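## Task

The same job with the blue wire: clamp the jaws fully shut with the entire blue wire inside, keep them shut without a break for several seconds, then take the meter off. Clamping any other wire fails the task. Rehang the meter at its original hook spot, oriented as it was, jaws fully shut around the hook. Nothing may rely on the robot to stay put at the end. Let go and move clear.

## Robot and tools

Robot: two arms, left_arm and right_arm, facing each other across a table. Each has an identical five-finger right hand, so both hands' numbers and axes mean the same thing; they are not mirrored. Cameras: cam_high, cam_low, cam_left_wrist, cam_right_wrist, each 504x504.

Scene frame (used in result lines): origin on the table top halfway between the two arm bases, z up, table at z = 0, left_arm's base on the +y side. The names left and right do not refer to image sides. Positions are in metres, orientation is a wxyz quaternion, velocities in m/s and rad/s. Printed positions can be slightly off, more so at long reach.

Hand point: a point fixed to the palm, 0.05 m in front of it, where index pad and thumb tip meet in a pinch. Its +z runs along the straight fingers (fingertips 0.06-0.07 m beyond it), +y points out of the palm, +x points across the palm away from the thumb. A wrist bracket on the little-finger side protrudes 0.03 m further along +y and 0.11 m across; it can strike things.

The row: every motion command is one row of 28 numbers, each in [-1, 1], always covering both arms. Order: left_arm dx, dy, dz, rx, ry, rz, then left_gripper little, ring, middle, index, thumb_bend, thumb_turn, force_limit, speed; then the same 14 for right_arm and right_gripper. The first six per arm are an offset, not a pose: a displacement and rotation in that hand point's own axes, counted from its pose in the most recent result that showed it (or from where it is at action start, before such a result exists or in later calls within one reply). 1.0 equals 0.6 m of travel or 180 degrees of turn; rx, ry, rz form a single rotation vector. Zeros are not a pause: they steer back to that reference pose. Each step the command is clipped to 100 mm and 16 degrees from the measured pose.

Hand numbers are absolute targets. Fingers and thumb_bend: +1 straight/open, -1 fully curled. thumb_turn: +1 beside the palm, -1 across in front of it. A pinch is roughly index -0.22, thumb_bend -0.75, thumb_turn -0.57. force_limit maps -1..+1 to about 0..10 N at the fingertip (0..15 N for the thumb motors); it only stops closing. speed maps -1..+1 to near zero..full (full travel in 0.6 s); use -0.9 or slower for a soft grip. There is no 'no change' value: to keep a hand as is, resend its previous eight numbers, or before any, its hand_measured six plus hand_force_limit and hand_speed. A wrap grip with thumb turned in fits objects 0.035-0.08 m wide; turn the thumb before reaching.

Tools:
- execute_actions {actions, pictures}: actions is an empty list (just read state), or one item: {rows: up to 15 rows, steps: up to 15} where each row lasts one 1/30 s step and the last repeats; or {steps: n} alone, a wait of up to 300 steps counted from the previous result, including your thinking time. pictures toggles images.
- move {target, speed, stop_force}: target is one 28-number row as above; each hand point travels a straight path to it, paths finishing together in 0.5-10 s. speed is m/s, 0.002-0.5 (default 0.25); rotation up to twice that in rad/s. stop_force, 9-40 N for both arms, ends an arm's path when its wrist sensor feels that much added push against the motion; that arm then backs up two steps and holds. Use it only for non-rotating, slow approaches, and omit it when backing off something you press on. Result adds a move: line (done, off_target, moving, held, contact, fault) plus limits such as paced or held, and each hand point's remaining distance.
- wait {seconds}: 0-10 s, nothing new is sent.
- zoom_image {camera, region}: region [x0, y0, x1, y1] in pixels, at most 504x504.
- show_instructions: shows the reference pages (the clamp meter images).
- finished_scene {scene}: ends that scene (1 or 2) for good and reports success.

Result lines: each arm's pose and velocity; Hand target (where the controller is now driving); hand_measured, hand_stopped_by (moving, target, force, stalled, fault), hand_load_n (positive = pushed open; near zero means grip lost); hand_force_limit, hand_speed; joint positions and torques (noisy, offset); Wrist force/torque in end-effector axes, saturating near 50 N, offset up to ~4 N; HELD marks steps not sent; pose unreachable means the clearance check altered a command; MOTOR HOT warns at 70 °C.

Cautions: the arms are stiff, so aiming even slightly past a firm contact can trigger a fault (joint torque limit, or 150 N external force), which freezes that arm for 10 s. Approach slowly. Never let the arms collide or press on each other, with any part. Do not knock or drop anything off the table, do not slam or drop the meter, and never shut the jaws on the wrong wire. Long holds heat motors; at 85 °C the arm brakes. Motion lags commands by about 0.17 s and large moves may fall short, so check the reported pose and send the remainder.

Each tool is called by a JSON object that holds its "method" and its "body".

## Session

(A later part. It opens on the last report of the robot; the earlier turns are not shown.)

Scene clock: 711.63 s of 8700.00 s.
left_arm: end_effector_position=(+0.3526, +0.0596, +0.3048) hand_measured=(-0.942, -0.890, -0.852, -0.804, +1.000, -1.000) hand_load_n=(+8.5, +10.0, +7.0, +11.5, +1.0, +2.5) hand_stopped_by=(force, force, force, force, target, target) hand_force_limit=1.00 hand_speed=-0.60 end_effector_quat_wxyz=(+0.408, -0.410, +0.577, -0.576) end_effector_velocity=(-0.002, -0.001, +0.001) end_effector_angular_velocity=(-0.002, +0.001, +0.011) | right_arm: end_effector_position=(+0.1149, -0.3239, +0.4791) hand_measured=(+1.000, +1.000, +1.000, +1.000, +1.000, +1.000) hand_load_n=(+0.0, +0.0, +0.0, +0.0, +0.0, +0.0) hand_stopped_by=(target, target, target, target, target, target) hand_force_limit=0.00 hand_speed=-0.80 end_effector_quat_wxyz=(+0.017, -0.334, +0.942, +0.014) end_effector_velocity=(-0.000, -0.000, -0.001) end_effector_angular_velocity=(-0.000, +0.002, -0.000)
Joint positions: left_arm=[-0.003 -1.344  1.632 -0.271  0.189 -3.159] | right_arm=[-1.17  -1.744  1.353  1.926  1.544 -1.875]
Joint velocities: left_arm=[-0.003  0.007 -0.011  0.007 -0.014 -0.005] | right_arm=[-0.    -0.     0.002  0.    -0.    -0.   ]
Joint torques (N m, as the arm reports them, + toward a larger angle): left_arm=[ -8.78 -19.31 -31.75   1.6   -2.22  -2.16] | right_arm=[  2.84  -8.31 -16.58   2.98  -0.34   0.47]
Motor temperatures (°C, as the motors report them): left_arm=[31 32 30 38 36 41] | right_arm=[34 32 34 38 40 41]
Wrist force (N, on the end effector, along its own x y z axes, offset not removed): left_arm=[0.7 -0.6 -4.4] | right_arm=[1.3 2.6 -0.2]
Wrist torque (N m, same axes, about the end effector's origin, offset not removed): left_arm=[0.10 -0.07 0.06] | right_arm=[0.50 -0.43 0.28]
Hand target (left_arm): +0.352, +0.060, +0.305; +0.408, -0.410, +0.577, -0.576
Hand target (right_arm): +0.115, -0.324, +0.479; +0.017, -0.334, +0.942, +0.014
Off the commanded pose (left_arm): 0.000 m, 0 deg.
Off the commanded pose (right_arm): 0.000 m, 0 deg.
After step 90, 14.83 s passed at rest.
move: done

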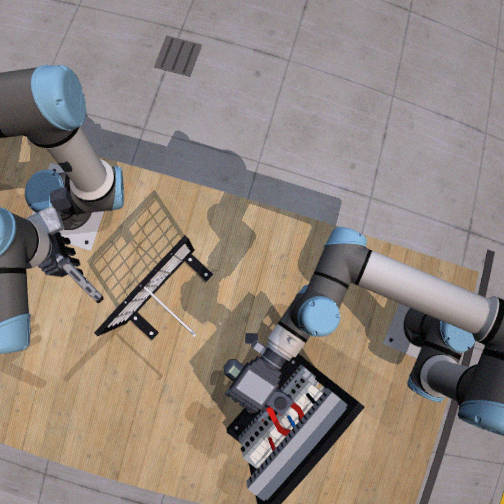

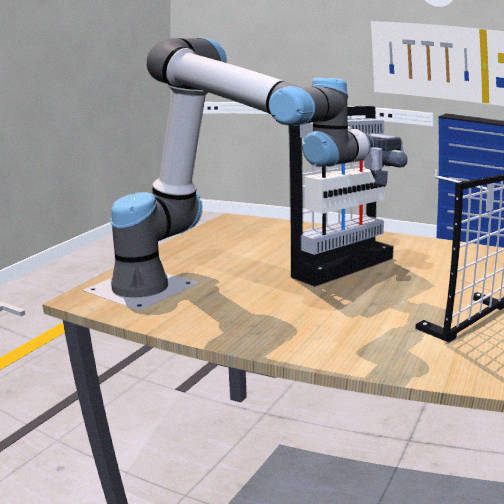

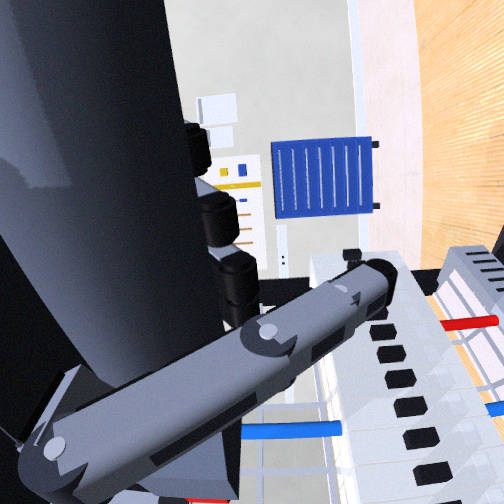

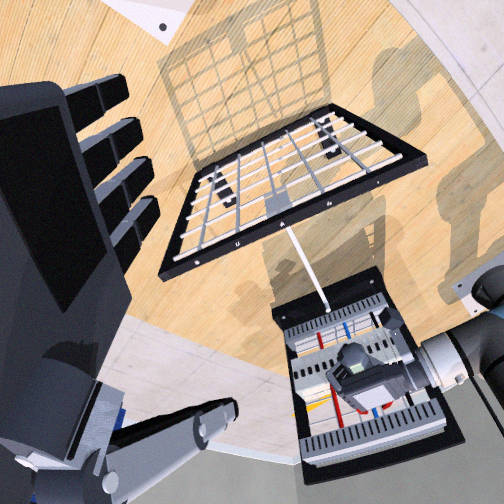

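{"method": "move", "body": {"target": [0.1128,0,-0.0107,0,0,0,-0.98,-0.98,-0.99,-0.98,1,-1,1,-0.6,0,0,0,0,0,0,1,1,1,1,1,1,0,-0.8], "speed": 0.04, "stop_force": 10}}

{"method": "zoom_image", "body": {"camera": "cam_high", "region": [185, 320, 305, 440]}}

Scene clock: 727.30 s of 8700.00 s.
left_arm: end_effector_position=(+0.3243, -0.0019, +0.3050) hand_measured=(-0.942, -0.890, -0.852, -0.804, +1.000, -1.000) hand_load_n=(+8.5, +10.0, +7.0, +11.5, +1.0, +2.5) hand_stopped_by=(force, force, force, force, target, target) hand_force_limit=1.00 hand_speed=-0.60 end_effector_quat_wxyz=(+0.408, -0.410, +0.577, -0.576) end_effector_velocity=(-0.001, -0.003, +0.001) end_effector_angular_velocity=(-0.000, +0.001, +0.000) | right_arm: end_effector_position=(+0.1149, -0.3239, +0.4791) hand_measured=(+1.000, +1.000, +1.000, +1.000, +1.000, +1.000) hand_load_n=(+0.0, +0.0, +0.0, +0.0, +0.0, +0.0) hand_stopped_by=(target, target, target, target, target, target) hand_force_limit=0.00 hand_speed=-0.80 end_effector_quat_wxyz=(+0.017, -0.334, +0.942, +0.014) end_effector_velocity=(-0.001, -0.000, +0.000) end_effector_angular_velocity=(+0.001, -0.001, +0.000)
Joint positions: left_arm=[-0.039 -1.206  1.448 -0.224  0.153 -3.161] | right_arm=[-1.17  -1.744  1.353  1.926  1.544 -1.875]
Joint velocities: left_arm=[-0.001  0.008 -0.014  0.014 -0.001 -0.009] | right_arm=[-0.    -0.002  0.001  0.    -0.001 -0.   ]
Joint torques (N m, as the arm reports them, + toward a larger angle): left_arm=[ -9.23 -26.51 -31.52   1.59  -2.5   -2.67] | right_arm=[  2.72  -8.11 -17.22   3.09  -0.28   0.37]
Motor temperatures (°C, as the motors report them): left_arm=[31 32 30 38 36 41] | right_arm=[34 32 34 38 40 41]
Wrist force (N, on the end effector, along its own x y z axes, offset not removed): left_arm=[1.9 1.2 -1.3] | right_arm=[2.0 1.3 -0.2]
Wrist torque (N m, same axes, about the end effector's origin, offset not removed): left_arm=[0.13 -0.21 0.01] | right_arm=[0.43 -0.52 0.32]
Hand target (left_arm): +0.324, -0.002, +0.305; +0.408, -0.410, +0.577, -0.576
Hand target (right_arm): +0.115, -0.324, +0.479; +0.017, -0.334, +0.942, +0.014
Off the commanded pose (left_arm): 0.000 m, 0 deg.
Off the commanded pose (right_arm): 0.000 m, 0 deg.
After step 90, 10.60 s passed at rest.
move: done

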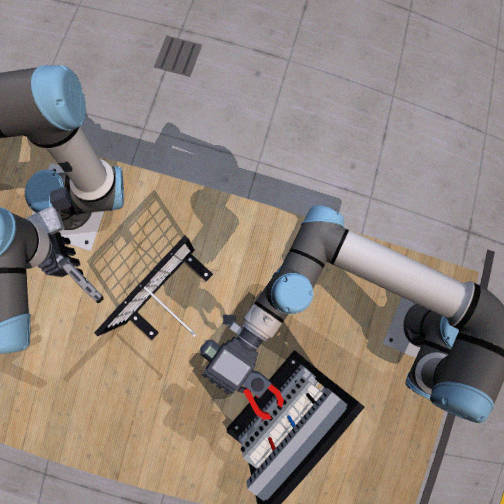

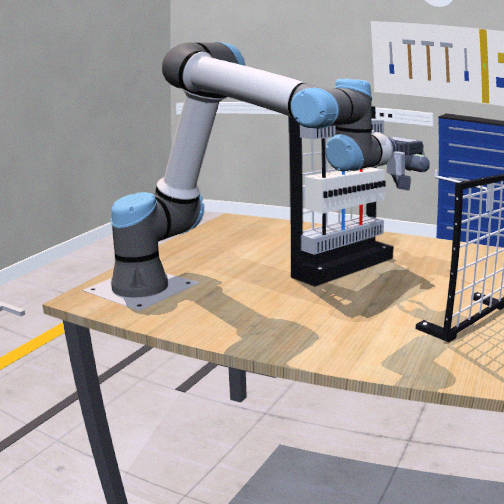

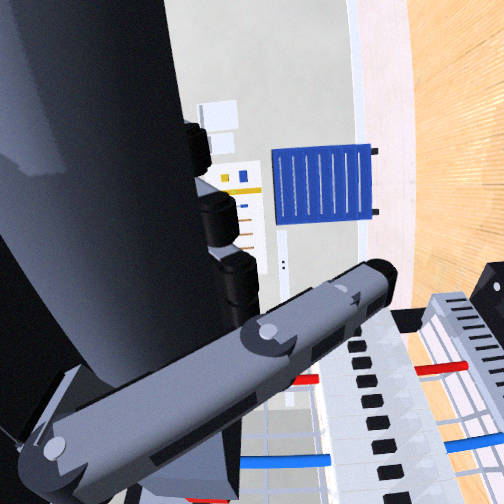

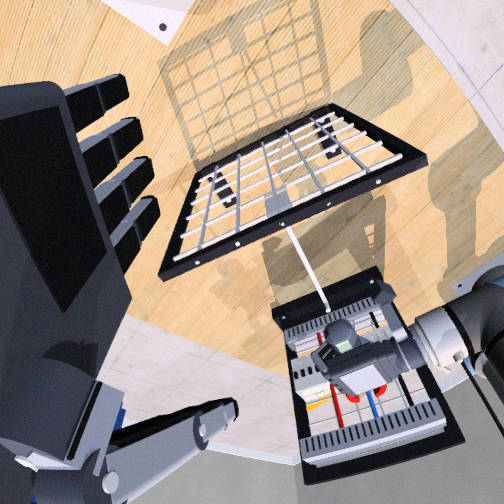

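Region (185, 320, 305, 440) of cam_high's 504x504 image, scaled by 4.200, with more detail than that image has.

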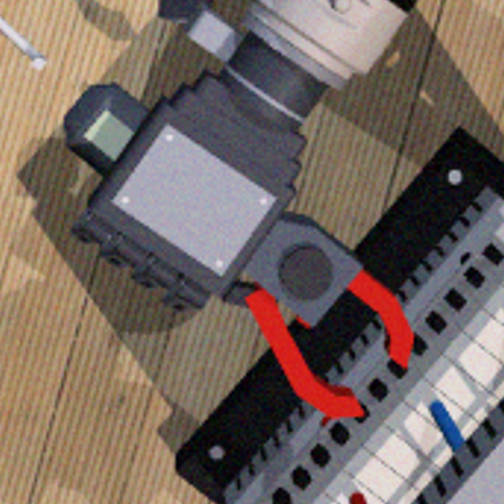

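{"method": "move", "body": {"target": [0.0207,0.2217,-0.0027,0,0.0444,0,-0.98,-0.98,-0.99,-0.98,1,-1,1,-0.6,0,0,0,0,0,0,1,1,1,1,1,1,0,-0.8], "speed": 0.08, "stop_force": 15}}

Scene clock: 756.30 s of 8700.00 s.
left_arm: end_effector_position=(+0.3182, -0.0133, +0.1723) hand_measured=(-0.942, -0.890, -0.852, -0.804, +1.000, -1.000) hand_load_n=(+8.5, +10.0, +7.0, +11.5, +1.0, +2.5) hand_stopped_by=(force, force, force, force, target, target) hand_force_limit=1.00 hand_speed=-0.60 end_effector_quat_wxyz=(+0.367, -0.369, +0.604, -0.603) end_effector_velocity=(+0.000, -0.000, -0.003) end_effector_angular_velocity=(-0.001, -0.002, -0.003) | right_arm: end_effector_position=(+0.1149, -0.3239, +0.4791) hand_measured=(+1.000, +1.000, +1.000, +1.000, +1.000, +1.000) hand_load_n=(+0.0, +0.0, +0.0, +0.0, +0.0, +0.0) hand_stopped_by=(target, target, target, target, target, target) hand_force_limit=0.00 hand_speed=-0.80 end_effector_quat_wxyz=(+0.017, -0.334, +0.942, +0.014) end_effector_velocity=(+0.000, -0.000, -0.001) end_effector_angular_velocity=(-0.001, +0.002, -0.000)
Joint positions: left_arm=[-0.039 -1.132  1.711 -0.569  0.292 -3.152] | right_arm=[-1.17  -1.744  1.353  1.926  1.544 -1.875]
Joint velocities: left_arm=[ 0.     0.002  0.006 -0.016  0.003  0.007] | right_arm=[ 0.     0.     0.002 -0.     0.001  0.   ]
Joint torques (N m, as the arm reports them, + toward a larger angle): left_arm=[  9.1  -26.62  -5.44  -2.31   2.35   2.06] | right_arm=[  2.34  -8.81 -16.16   3.06  -0.45   0.57]
Motor temperatures (°C, as the motors report them): left_arm=[31 32 30 38 36 41] | right_arm=[34 32 34 38 40 41]
Wrist force (N, on the end effector, along its own x y z axes, offset not removed): left_arm=[1.1 -0.3 -0.3] | right_arm=[1.7 0.9 3.1]
Wrist torque (N m, same axes, about the end effector's origin, offset not removed): left_arm=[-0.18 -0.17 -0.03] | right_arm=[0.05 -0.34 0.31]
Hand target (left_arm): +0.318, -0.013, +0.172; +0.367, -0.369, +0.604, -0.603
Hand target (right_arm): +0.115, -0.324, +0.479; +0.017, -0.334, +0.942, +0.014
Off the commanded pose (left_arm): 0.000 m, 0 deg.
Off the commanded pose (right_arm): 0.000 m, 0 deg.
After step 90, 23.87 s passed at rest.
move: done

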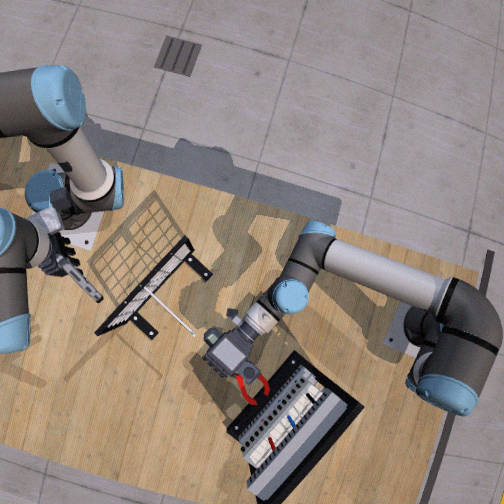

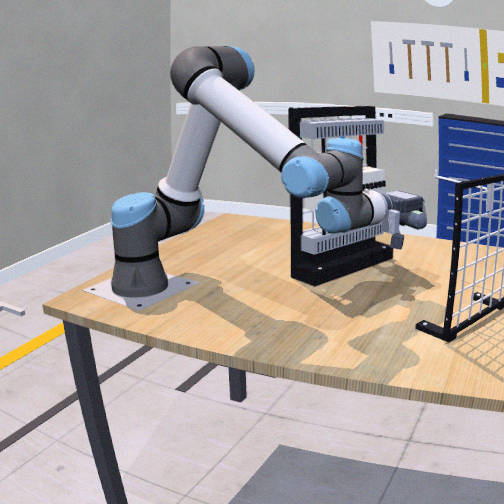

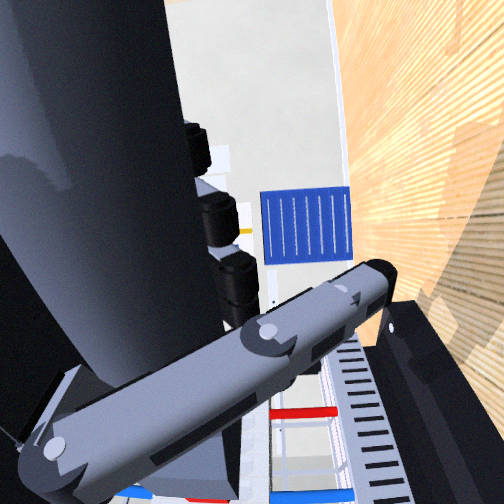

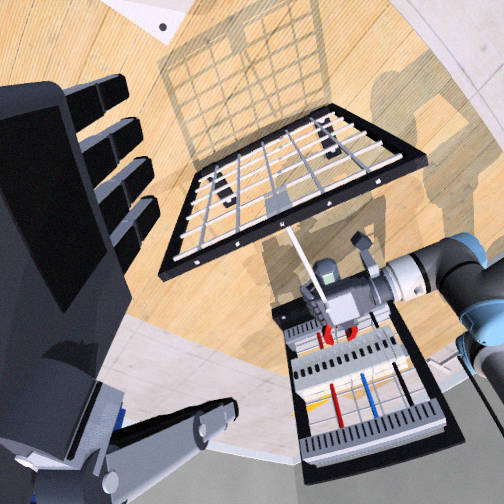

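{"method": "move", "body": {"target": [0.2167,0.02,-0.0133,0,0,0.5,-0.98,-0.98,-0.99,-0.98,1,-1,1,-0.6,0,0,0,0,0,0,1,1,1,1,1,1,0,-0.8], "speed": 0.25}}

{"method": "zoom_image", "body": {"camera": "cam_right_wrist", "region": [255, 205, 365, 315]}}

{"method": "zoom_image", "body": {"camera": "cam_low", "region": [400, 160, 504, 280]}}

{"method": "zoom_image", "body": {"camera": "cam_high", "region": [140, 285, 220, 350]}}

Scene clock: 784.83 s of 8700.00 s.
left_arm: end_effector_position=(+0.2517, -0.1253, +0.1607) hand_measured=(-0.942, -0.890, -0.852, -0.804, +1.000, -1.000) hand_load_n=(+8.5, +10.0, +7.0, +11.5, +1.0, +2.5) hand_stopped_by=(force, force, force, force, target, target) hand_force_limit=1.00 hand_speed=-0.60 end_effector_quat_wxyz=(+0.685, +0.166, +0.689, -0.167) end_effector_velocity=(-0.001, -0.001, +0.001) end_effector_angular_velocity=(+0.002, -0.016, -0.005) | right_arm: end_effector_position=(+0.1149, -0.3239, +0.4791) hand_measured=(+1.000, +1.000, +1.000, +1.000, +1.000, +1.000) hand_load_n=(+0.0, +0.0, +0.0, +0.0, +0.0, +0.0) hand_stopped_by=(target, target, target, target, target, target) hand_force_limit=0.00 hand_speed=-0.80 end_effector_quat_wxyz=(+0.017, -0.334, +0.942, +0.014) end_effector_velocity=(-0.000, -0.000, +0.000) end_effector_angular_velocity=(-0.001, -0.001, +0.001)
Joint positions: left_arm=[-0.121 -0.715  1.28  -0.542  0.209 -1.597] | right_arm=[-1.17  -1.744  1.353  1.926  1.544 -1.875]
Joint velocities: left_arm=[ 0.    -0.01   0.028 -0.086  0.004  0.075] | right_arm=[ 0.    -0.001  0.     0.     0.001 -0.   ]
Joint torques (N m, as the arm reports them, + toward a larger angle): left_arm=[ -0.52 -62.38  -7.56  -1.55   2.33   2.49] | right_arm=[  2.25  -9.08 -16.08   3.14  -0.23   0.51]
Motor temperatures (°C, as the motors report them): left_arm=[31 32 30 38 36 41] | right_arm=[34 32 34 38 40 41]
Wrist force (N, on the end effector, along its own x y z axes, offset not removed): left_arm=[2.7 -3.2 -3.0] | right_arm=[3.9 2.8 1.5]
Wrist torque (N m, same axes, about the end effector's origin, offset not removed): left_arm=[-0.26 -0.17 0.04] | right_arm=[0.59 -0.72 0.33]
Hand target (left_arm): +0.252, -0.125, +0.161; +0.686, +0.166, +0.688, -0.167
Hand target (right_arm): +0.115, -0.324, +0.479; +0.017, -0.334, +0.942, +0.014
Off the commanded pose (left_arm): 0.000 m, 0 deg.
Off the commanded pose (right_arm): 0.000 m, 0 deg.
After step 90, 21.83 s passed at rest.
move: done

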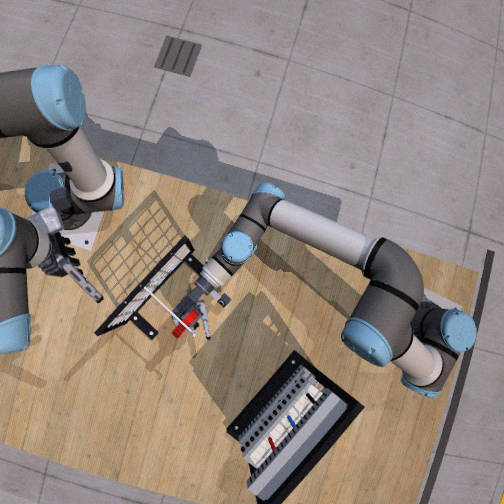

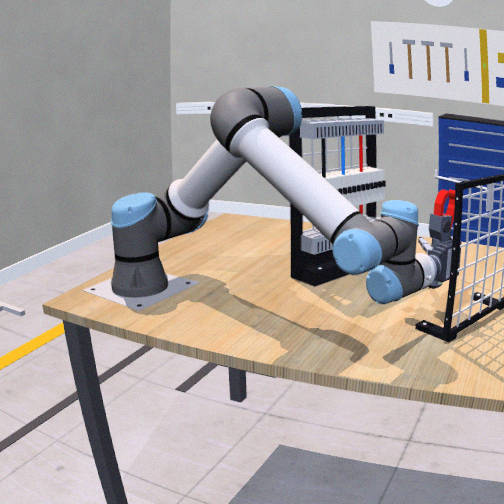

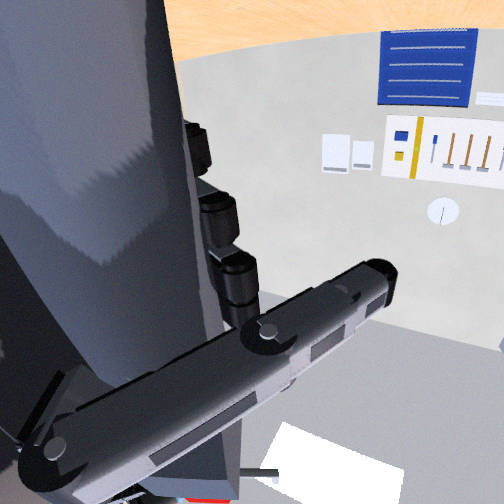

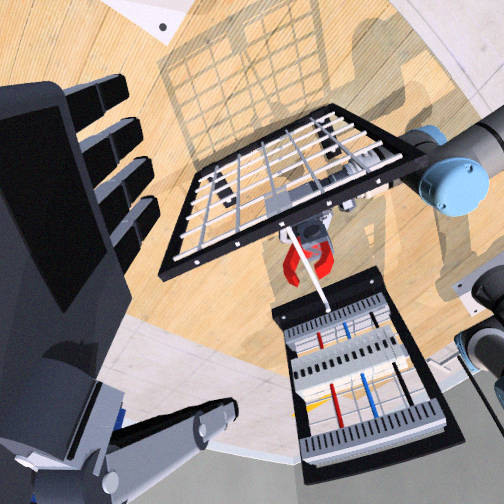

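Region (255, 205, 365, 315) of cam_right_wrist's 504x504 image, scaled by 4.582, with more detail than that image has.

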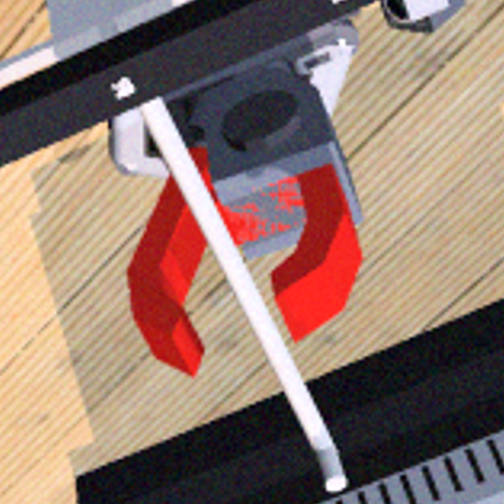

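Region (400, 160, 504, 280) of cam_low's 504x504 image, scaled by 4.200, with more detail than that image has; it fills the left 437 columns of this view, and the rest is white.

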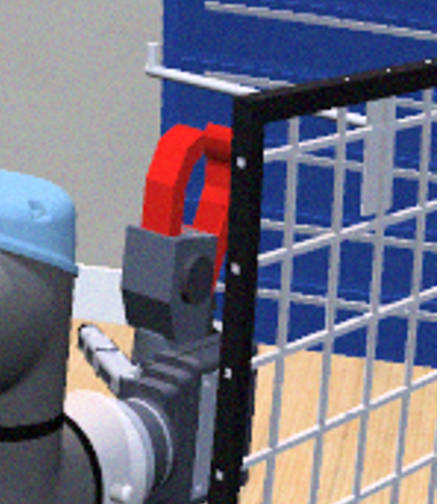

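Region (140, 285, 220, 350) of cam_high's 504x504 image, scaled by 6.300, with more detail than that image has; it fills the top 410 rows of this view, and the rest is white.

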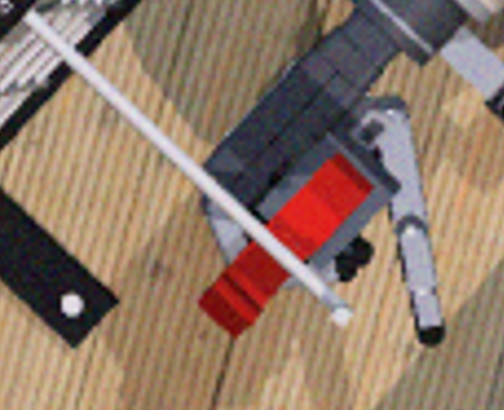

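{"method": "zoom_image", "body": {"camera": "cam_high", "region": [165, 303, 205, 343]}}

Region (165, 303, 205, 343) of cam_high's 504x504 image, scaled by 12.600, with more detail than that image has.

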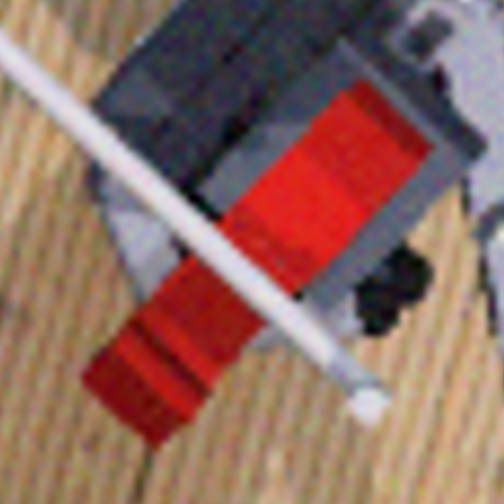

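{"method": "move", "body": {"target": [-0.033,0,-0.01,0,0,0,-0.98,-0.98,-0.99,-0.98,1,-1,1,-0.6,0,0,0,0,0,0,1,1,1,1,1,1,0,-0.8], "speed": 0.03, "stop_force": 10}}

{"method": "zoom_image", "body": {"camera": "cam_right_wrist", "region": [255, 205, 365, 315]}}

{"method": "zoom_image", "body": {"camera": "cam_low", "region": [400, 160, 504, 280]}}

{"method": "zoom_image", "body": {"camera": "cam_high", "region": [165, 303, 205, 343]}}

Scene clock: 837.00 s of 8700.00 s.
left_arm: end_effector_position=(+0.2465, -0.1226, +0.1802) hand_measured=(-0.942, -0.890, -0.852, -0.804, +1.000, -1.000) hand_load_n=(+8.5, +10.0, +7.0, +11.5, +1.0, +2.5) hand_stopped_by=(force, force, force, force, target, target) hand_force_limit=1.00 hand_speed=-0.60 end_effector_quat_wxyz=(+0.685, +0.166, +0.689, -0.167) end_effector_velocity=(-0.001, +0.000, +0.003) end_effector_angular_velocity=(-0.002, +0.002, -0.000) | right_arm: end_effector_position=(+0.1149, -0.3239, +0.4791) hand_measured=(+1.000, +1.000, +1.000, +1.000, +1.000, +1.000) hand_load_n=(+0.0, +0.0, +0.0, +0.0, +0.0, +0.0) hand_stopped_by=(target, target, target, target, target, target) hand_force_limit=0.00 hand_speed=-0.80 end_effector_quat_wxyz=(+0.017, -0.334, +0.942, +0.014) end_effector_velocity=(-0.000, +0.000, -0.000) end_effector_angular_velocity=(+0.001, +0.001, -0.001)
Joint positions: left_arm=[-0.13  -0.745  1.28  -0.512  0.201 -1.597] | right_arm=[-1.17  -1.744  1.353  1.926  1.544 -1.875]
Joint velocities: left_arm=[-0.001 -0.003 -0.003  0.01  -0.001 -0.006] | right_arm=[-0.    -0.     0.001  0.    -0.001  0.001]
Joint torques (N m, as the arm reports them, + toward a larger angle): left_arm=[ -8.25 -61.07 -29.75   1.44  -2.22  -2.26] | right_arm=[  2.56  -9.04 -16.64   3.05  -0.25   0.44]
Motor temperatures (°C, as the motors report them): left_arm=[31 32 30 38 36 41] | right_arm=[34 32 34 38 40 41]
Wrist force (N, on the end effector, along its own x y z axes, offset not removed): left_arm=[4.4 -1.4 -4.7] | right_arm=[3.1 -0.5 1.5]
Wrist torque (N m, same axes, about the end effector's origin, offset not removed): left_arm=[0.10 -0.36 0.09] | right_arm=[-0.08 -0.45 0.26]
Hand target (left_arm): +0.246, -0.123, +0.180; +0.685, +0.166, +0.689, -0.167
Hand target (right_arm): +0.115, -0.324, +0.479; +0.017, -0.334, +0.942, +0.014
Off the commanded pose (left_arm): 0.000 m, 0 deg.
Off the commanded pose (right_arm): 0.000 m, 0 deg.
After step 90, 48.13 s passed at rest.
move: done

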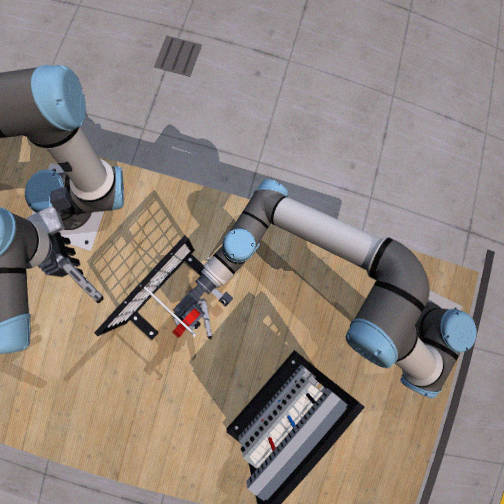

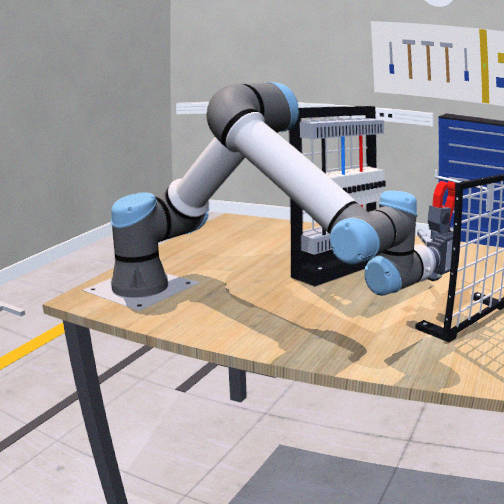

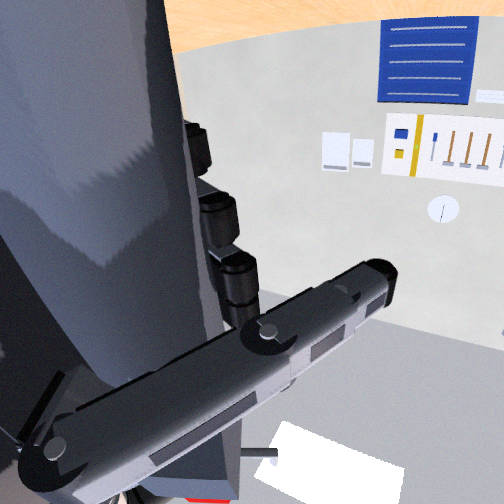

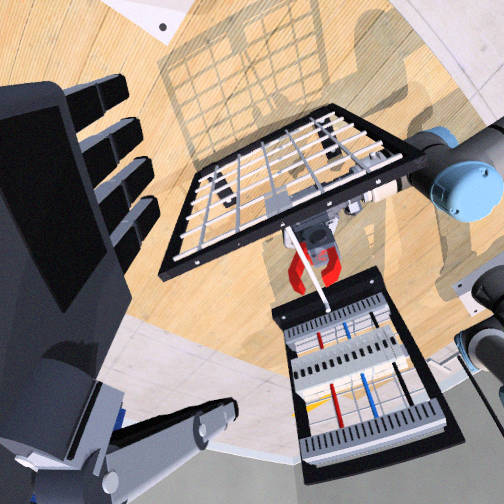

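Region (255, 205, 365, 315) of cam_right_wrist's 504x504 image, scaled by 4.582, with more detail than that image has.

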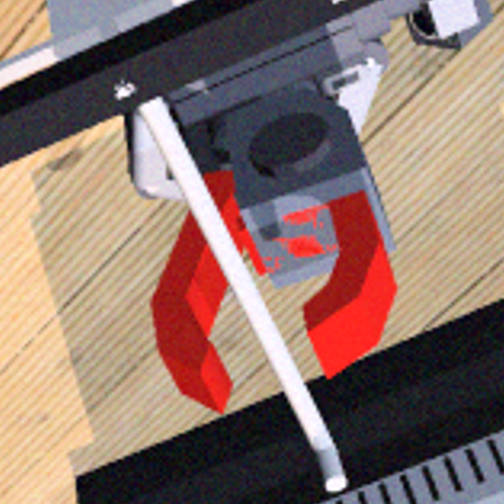

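Region (400, 160, 504, 280) of cam_low's 504x504 image, scaled by 4.200, with more detail than that image has; it fills the left 437 columns of this view, and the rest is white.

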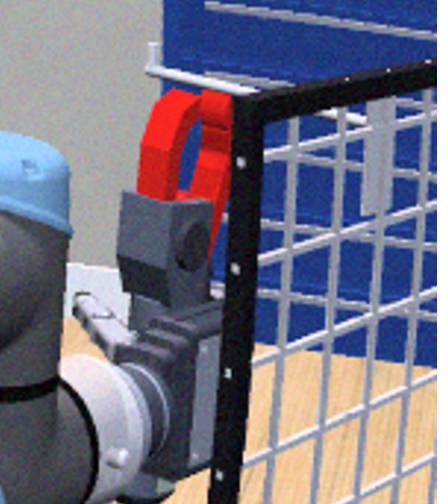

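Region (165, 303, 205, 343) of cam_high's 504x504 image, scaled by 12.600, with more detail than that image has.

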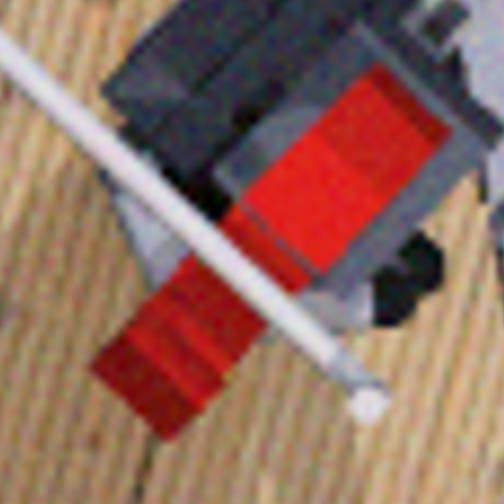

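{"method": "execute_actions", "body": {"actions": []}}

Scene clock: 871.03 s of 8700.00 s.
left_arm: end_effector_position=(+0.2464, -0.1225, +0.1805) hand_measured=(-0.942, -0.890, -0.852, -0.804, +1.000, -1.000) hand_load_n=(+8.5, +10.0, +7.0, +11.5, +1.0, +2.5) hand_stopped_by=(force, force, force, force, target, target) hand_force_limit=1.00 hand_speed=-0.60 end_effector_quat_wxyz=(+0.685, +0.166, +0.689, -0.167) end_effector_velocity=(+0.000, -0.000, +0.001) end_effector_angular_velocity=(-0.002, +0.000, +0.000) | right_arm: end_effector_position=(+0.1149, -0.3239, +0.4791) hand_measured=(+1.000, +1.000, +1.000, +1.000, +1.000, +1.000) hand_load_n=(+0.0, +0.0, +0.0, +0.0, +0.0, +0.0) hand_stopped_by=(target, target, target, target, target, target) hand_force_limit=0.00 hand_speed=-0.80 end_effector_quat_wxyz=(+0.017, -0.334, +0.942, +0.014) end_effector_velocity=(+0.001, +0.000, -0.001) end_effector_angular_velocity=(-0.001, +0.002, -0.002)
Joint positions: left_arm=[-0.13  -0.745  1.28  -0.51   0.2   -1.598] | right_arm=[-1.17  -1.744  1.353  1.926  1.544 -1.875]
Joint velocities: left_arm=[ 0.    -0.001 -0.001 -0.001 -0.     0.001] | right_arm=[-0.001  0.002  0.001 -0.    -0.     0.001]
Joint torques (N m, as the arm reports them, + toward a larger angle): left_arm=[ -8.63 -62.56 -30.8    1.67  -2.04  -2.29] | right_arm=[  3.01  -8.07 -16.6    3.02  -0.4    0.46]
Motor temperatures (°C, as the motors report them): left_arm=[31 32 30 38 36 41] | right_arm=[34 32 34 38 40 41]
Wrist force (N, on the end effector, along its own x y z axes, offset not removed): left_arm=[4.1 -1.7 -1.2] | right_arm=[2.5 0.9 1.2]
Wrist torque (N m, same axes, about the end effector's origin, offset not removed): left_arm=[-0.12 -0.43 -0.02] | right_arm=[0.31 -0.52 0.29]
Hand target (left_arm): +0.246, -0.123, +0.180; +0.685, +0.166, +0.689, -0.167
Hand target (right_arm): +0.115, -0.324, +0.479; +0.017, -0.334, +0.942, +0.014
Off the commanded pose (left_arm): 0.000 m, 0 deg.
Off the commanded pose (right_arm): 0.000 m, 0 deg.
Steps of this call (steps 1 to 90: nothing new was sent; then 31.03 s passed at rest). Readings (end_effector_position | what the end effector reports):
1: left_arm (+0.2465, -0.1226, +0.1803) | right_arm (+0.1149, -0.3239, +0.4791) | left_arm hand_measured=(-0.942, -0.890, -0.852, -0.804, +1.000, -1.000) hand_load_n=(+8.5, +10.0, +7.0, +11.5, +1.0, +2.5) hand_stopped_by=(force, force, force, force, target, target) hand_force_limit=1.00 hand_speed=-0.60 | right_arm hand_measured=(+1.000, +1.000, +1.000, +1.000, +1.000, +1.000) hand_load_n=(+0.0, +0.0, +0.0, +0.0, +0.0, +0.0) hand_stopped_by=(target, target, target, target, target, target) hand_force_limit=0.00 hand_speed=-0.80
2: left_arm (+0.2465, -0.1226, +0.1803) | right_arm (+0.1149, -0.3239, +0.4791) | left_arm hand_measured=(-0.942, -0.890, -0.852, -0.804, +1.000, -1.000) hand_load_n=(+8.5, +10.0, +7.0, +11.5, +1.0, +2.5) hand_stopped_by=(force, force, force, force, target, target) hand_force_limit=1.00 hand_speed=-0.60 | right_arm hand_measured=(+1.000, +1.000, +1.000, +1.000, +1.000, +1.000) hand_load_n=(+0.0, +0.0, +0.0, +0.0, +0.0, +0.0) hand_stopped_by=(target, target, target, target, target, target) hand_force_limit=0.00 hand_speed=-0.80
4: left_arm (+0.2465, -0.1225, +0.1804) | right_arm (+0.1149, -0.3239, +0.4791) | left_arm hand_measured=(-0.942, -0.890, -0.852, -0.804, +1.000, -1.000) hand_load_n=(+8.5, +10.0, +7.0, +11.5, +1.0, +2.5) hand_stopped_by=(force, force, force, force, target, target) hand_force_limit=1.00 hand_speed=-0.60 | right_arm hand_measured=(+1.000, +1.000, +1.000, +1.000, +1.000, +1.000) hand_load_n=(+0.0, +0.0, +0.0, +0.0, +0.0, +0.0) hand_stopped_by=(target, target, target, target, target, target) hand_force_limit=0.00 hand_speed=-0.80
8: left_arm (+0.2465, -0.1225, +0.1805) | right_arm (+0.1149, -0.3239, +0.4791) | left_arm hand_measured=(-0.942, -0.890, -0.852, -0.804, +1.000, -1.000) hand_load_n=(+8.5, +10.0, +7.0, +11.5, +1.0, +2.5) hand_stopped_by=(force, force, force, force, target, target) hand_force_limit=1.00 hand_speed=-0.60 | right_arm hand_measured=(+1.000, +1.000, +1.000, +1.000, +1.000, +1.000) hand_load_n=(+0.0, +0.0, +0.0, +0.0, +0.0, +0.0) hand_stopped_by=(target, target, target, target, target, target) hand_force_limit=0.00 hand_speed=-0.80
90: the state above

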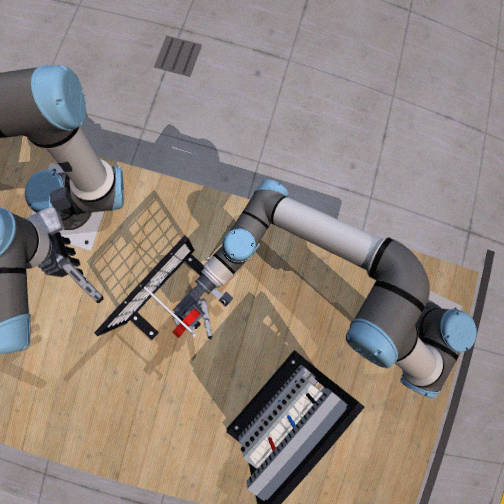

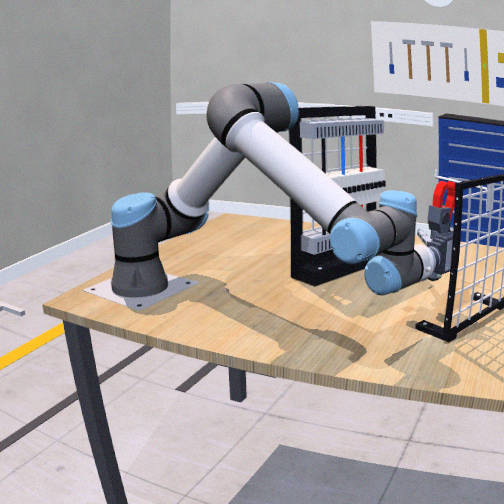

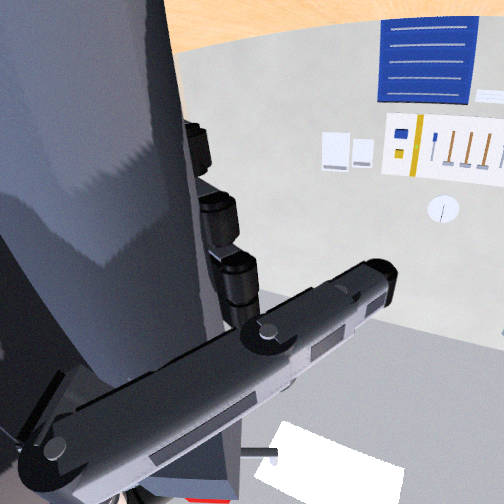

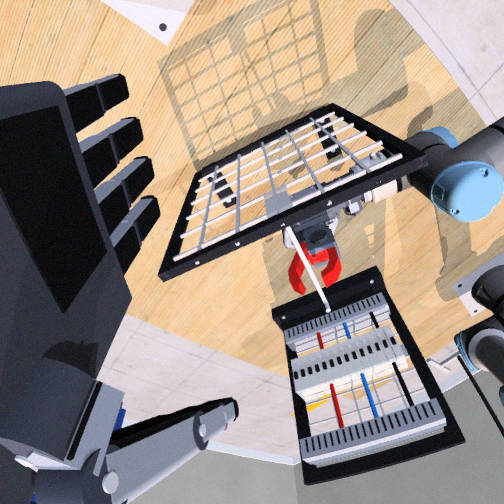

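{"method": "move", "body": {"target": [-0.025,0,-0.002,0,0,0,-0.98,-0.98,-0.99,-0.98,1,-1,1,-0.6,0,0,0,0,0,0,1,1,1,1,1,1,0,-0.8], "speed": 0.02, "stop_force": 10}}

{"method": "zoom_image", "body": {"camera": "cam_right_wrist", "region": [255,205,365,315]}}

{"method": "zoom_image", "body": {"camera": "cam_low", "region": [400,150,504,270]}}

Scene clock: 877.97 s of 8700.00 s.
left_arm: end_effector_position=(+0.2455, -0.1220, +0.1952) hand_measured=(-0.942, -0.890, -0.852, -0.804, +1.000, -1.000) hand_load_n=(+8.5, +10.0, +7.0, +11.5, +1.0, +2.5) hand_stopped_by=(force, force, force, force, target, target) hand_force_limit=1.00 hand_speed=-0.60 end_effector_quat_wxyz=(+0.685, +0.166, +0.689, -0.167) end_effector_velocity=(+0.000, +0.000, +0.002) end_effector_angular_velocity=(-0.000, +0.001, +0.000) | right_arm: end_effector_position=(+0.1149, -0.3239, +0.4791) hand_measured=(+1.000, +1.000, +1.000, +1.000, +1.000, +1.000) hand_load_n=(+0.0, +0.0, +0.0, +0.0, +0.0, +0.0) hand_stopped_by=(target, target, target, target, target, target) hand_force_limit=0.00 hand_speed=-0.80 end_effector_quat_wxyz=(+0.017, -0.334, +0.942, +0.014) end_effector_velocity=(+0.000, -0.000, +0.000) end_effector_angular_velocity=(-0.001, -0.001, -0.001)
Joint positions: left_arm=[-0.132 -0.764  1.274 -0.485  0.199 -1.597] | right_arm=[-1.17  -1.744  1.353  1.926  1.544 -1.875]
Joint velocities: left_arm=[-0.    -0.003 -0.001  0.007 -0.    -0.003] | right_arm=[-0.    -0.001 -0.    -0.     0.001  0.   ]
Joint torques (N m, as the arm reports them, + toward a larger angle): left_arm=[ -8.39 -60.81 -31.02   1.65  -2.08  -2.3 ] | right_arm=[  1.73  -7.79 -16.1    3.13  -0.37   0.55]
Motor temperatures (°C, as the motors report them): left_arm=[31 32 30 38 36 41] | right_arm=[34 32 34 38 40 41]
Wrist force (N, on the end effector, along its own x y z axes, offset not removed): left_arm=[2.5 -2.3 -0.8] | right_arm=[3.5 0.9 3.9]
Wrist torque (N m, same axes, about the end effector's origin, offset not removed): left_arm=[-0.25 -0.25 -0.03] | right_arm=[0.04 -0.70 0.44]
Hand target (left_arm): +0.245, -0.122, +0.195; +0.685, +0.166, +0.689, -0.167
Hand target (right_arm): +0.115, -0.324, +0.479; +0.017, -0.334, +0.942, +0.014
Off the commanded pose (left_arm): 0.000 m, 0 deg.
Off the commanded pose (right_arm): 0.000 m, 0 deg.
After step 90, 2.90 s passed at rest.
move: done

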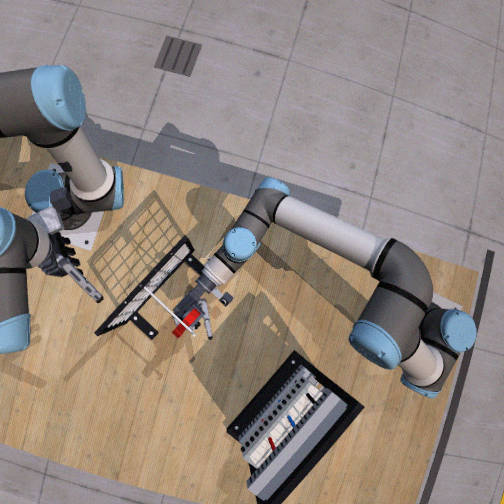

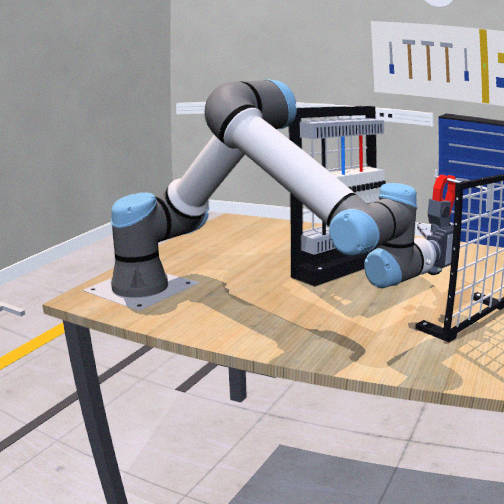

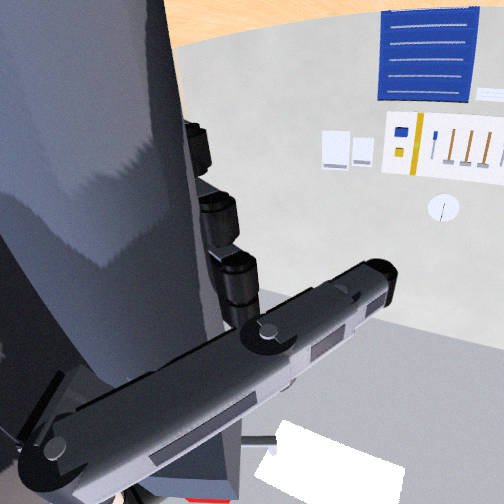

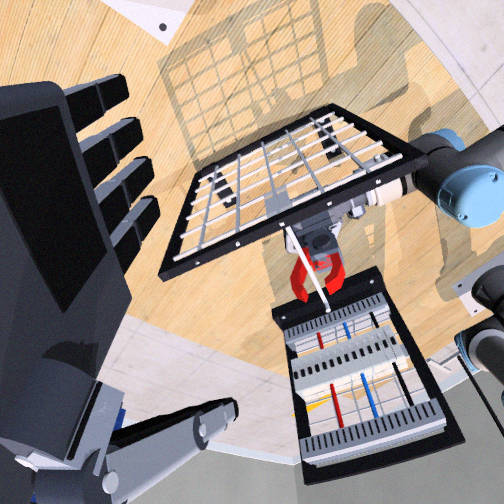

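Region (255, 205, 365, 315) of cam_right_wrist's 504x504 image, scaled by 4.582, with more detail than that image has.

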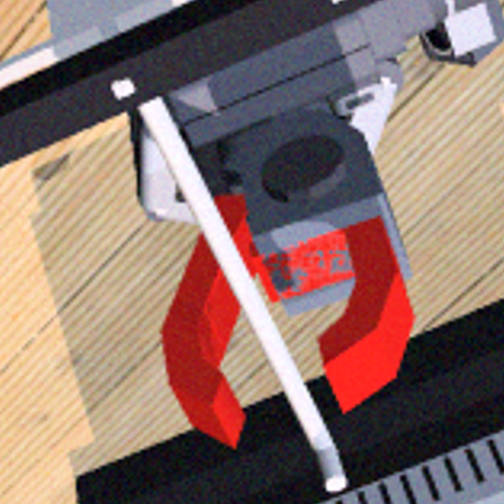

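Region (400, 150, 504, 270) of cam_low's 504x504 image, scaled by 4.200, with more detail than that image has; it fills the left 437 columns of this view, and the rest is white.

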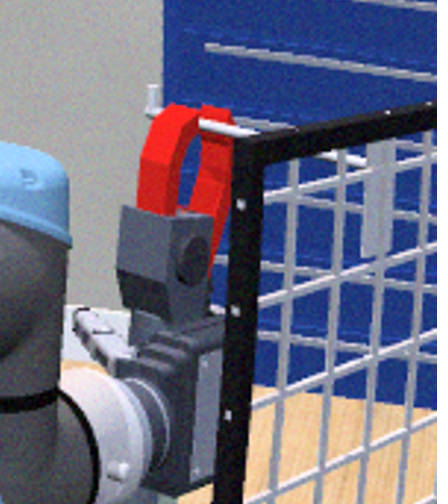

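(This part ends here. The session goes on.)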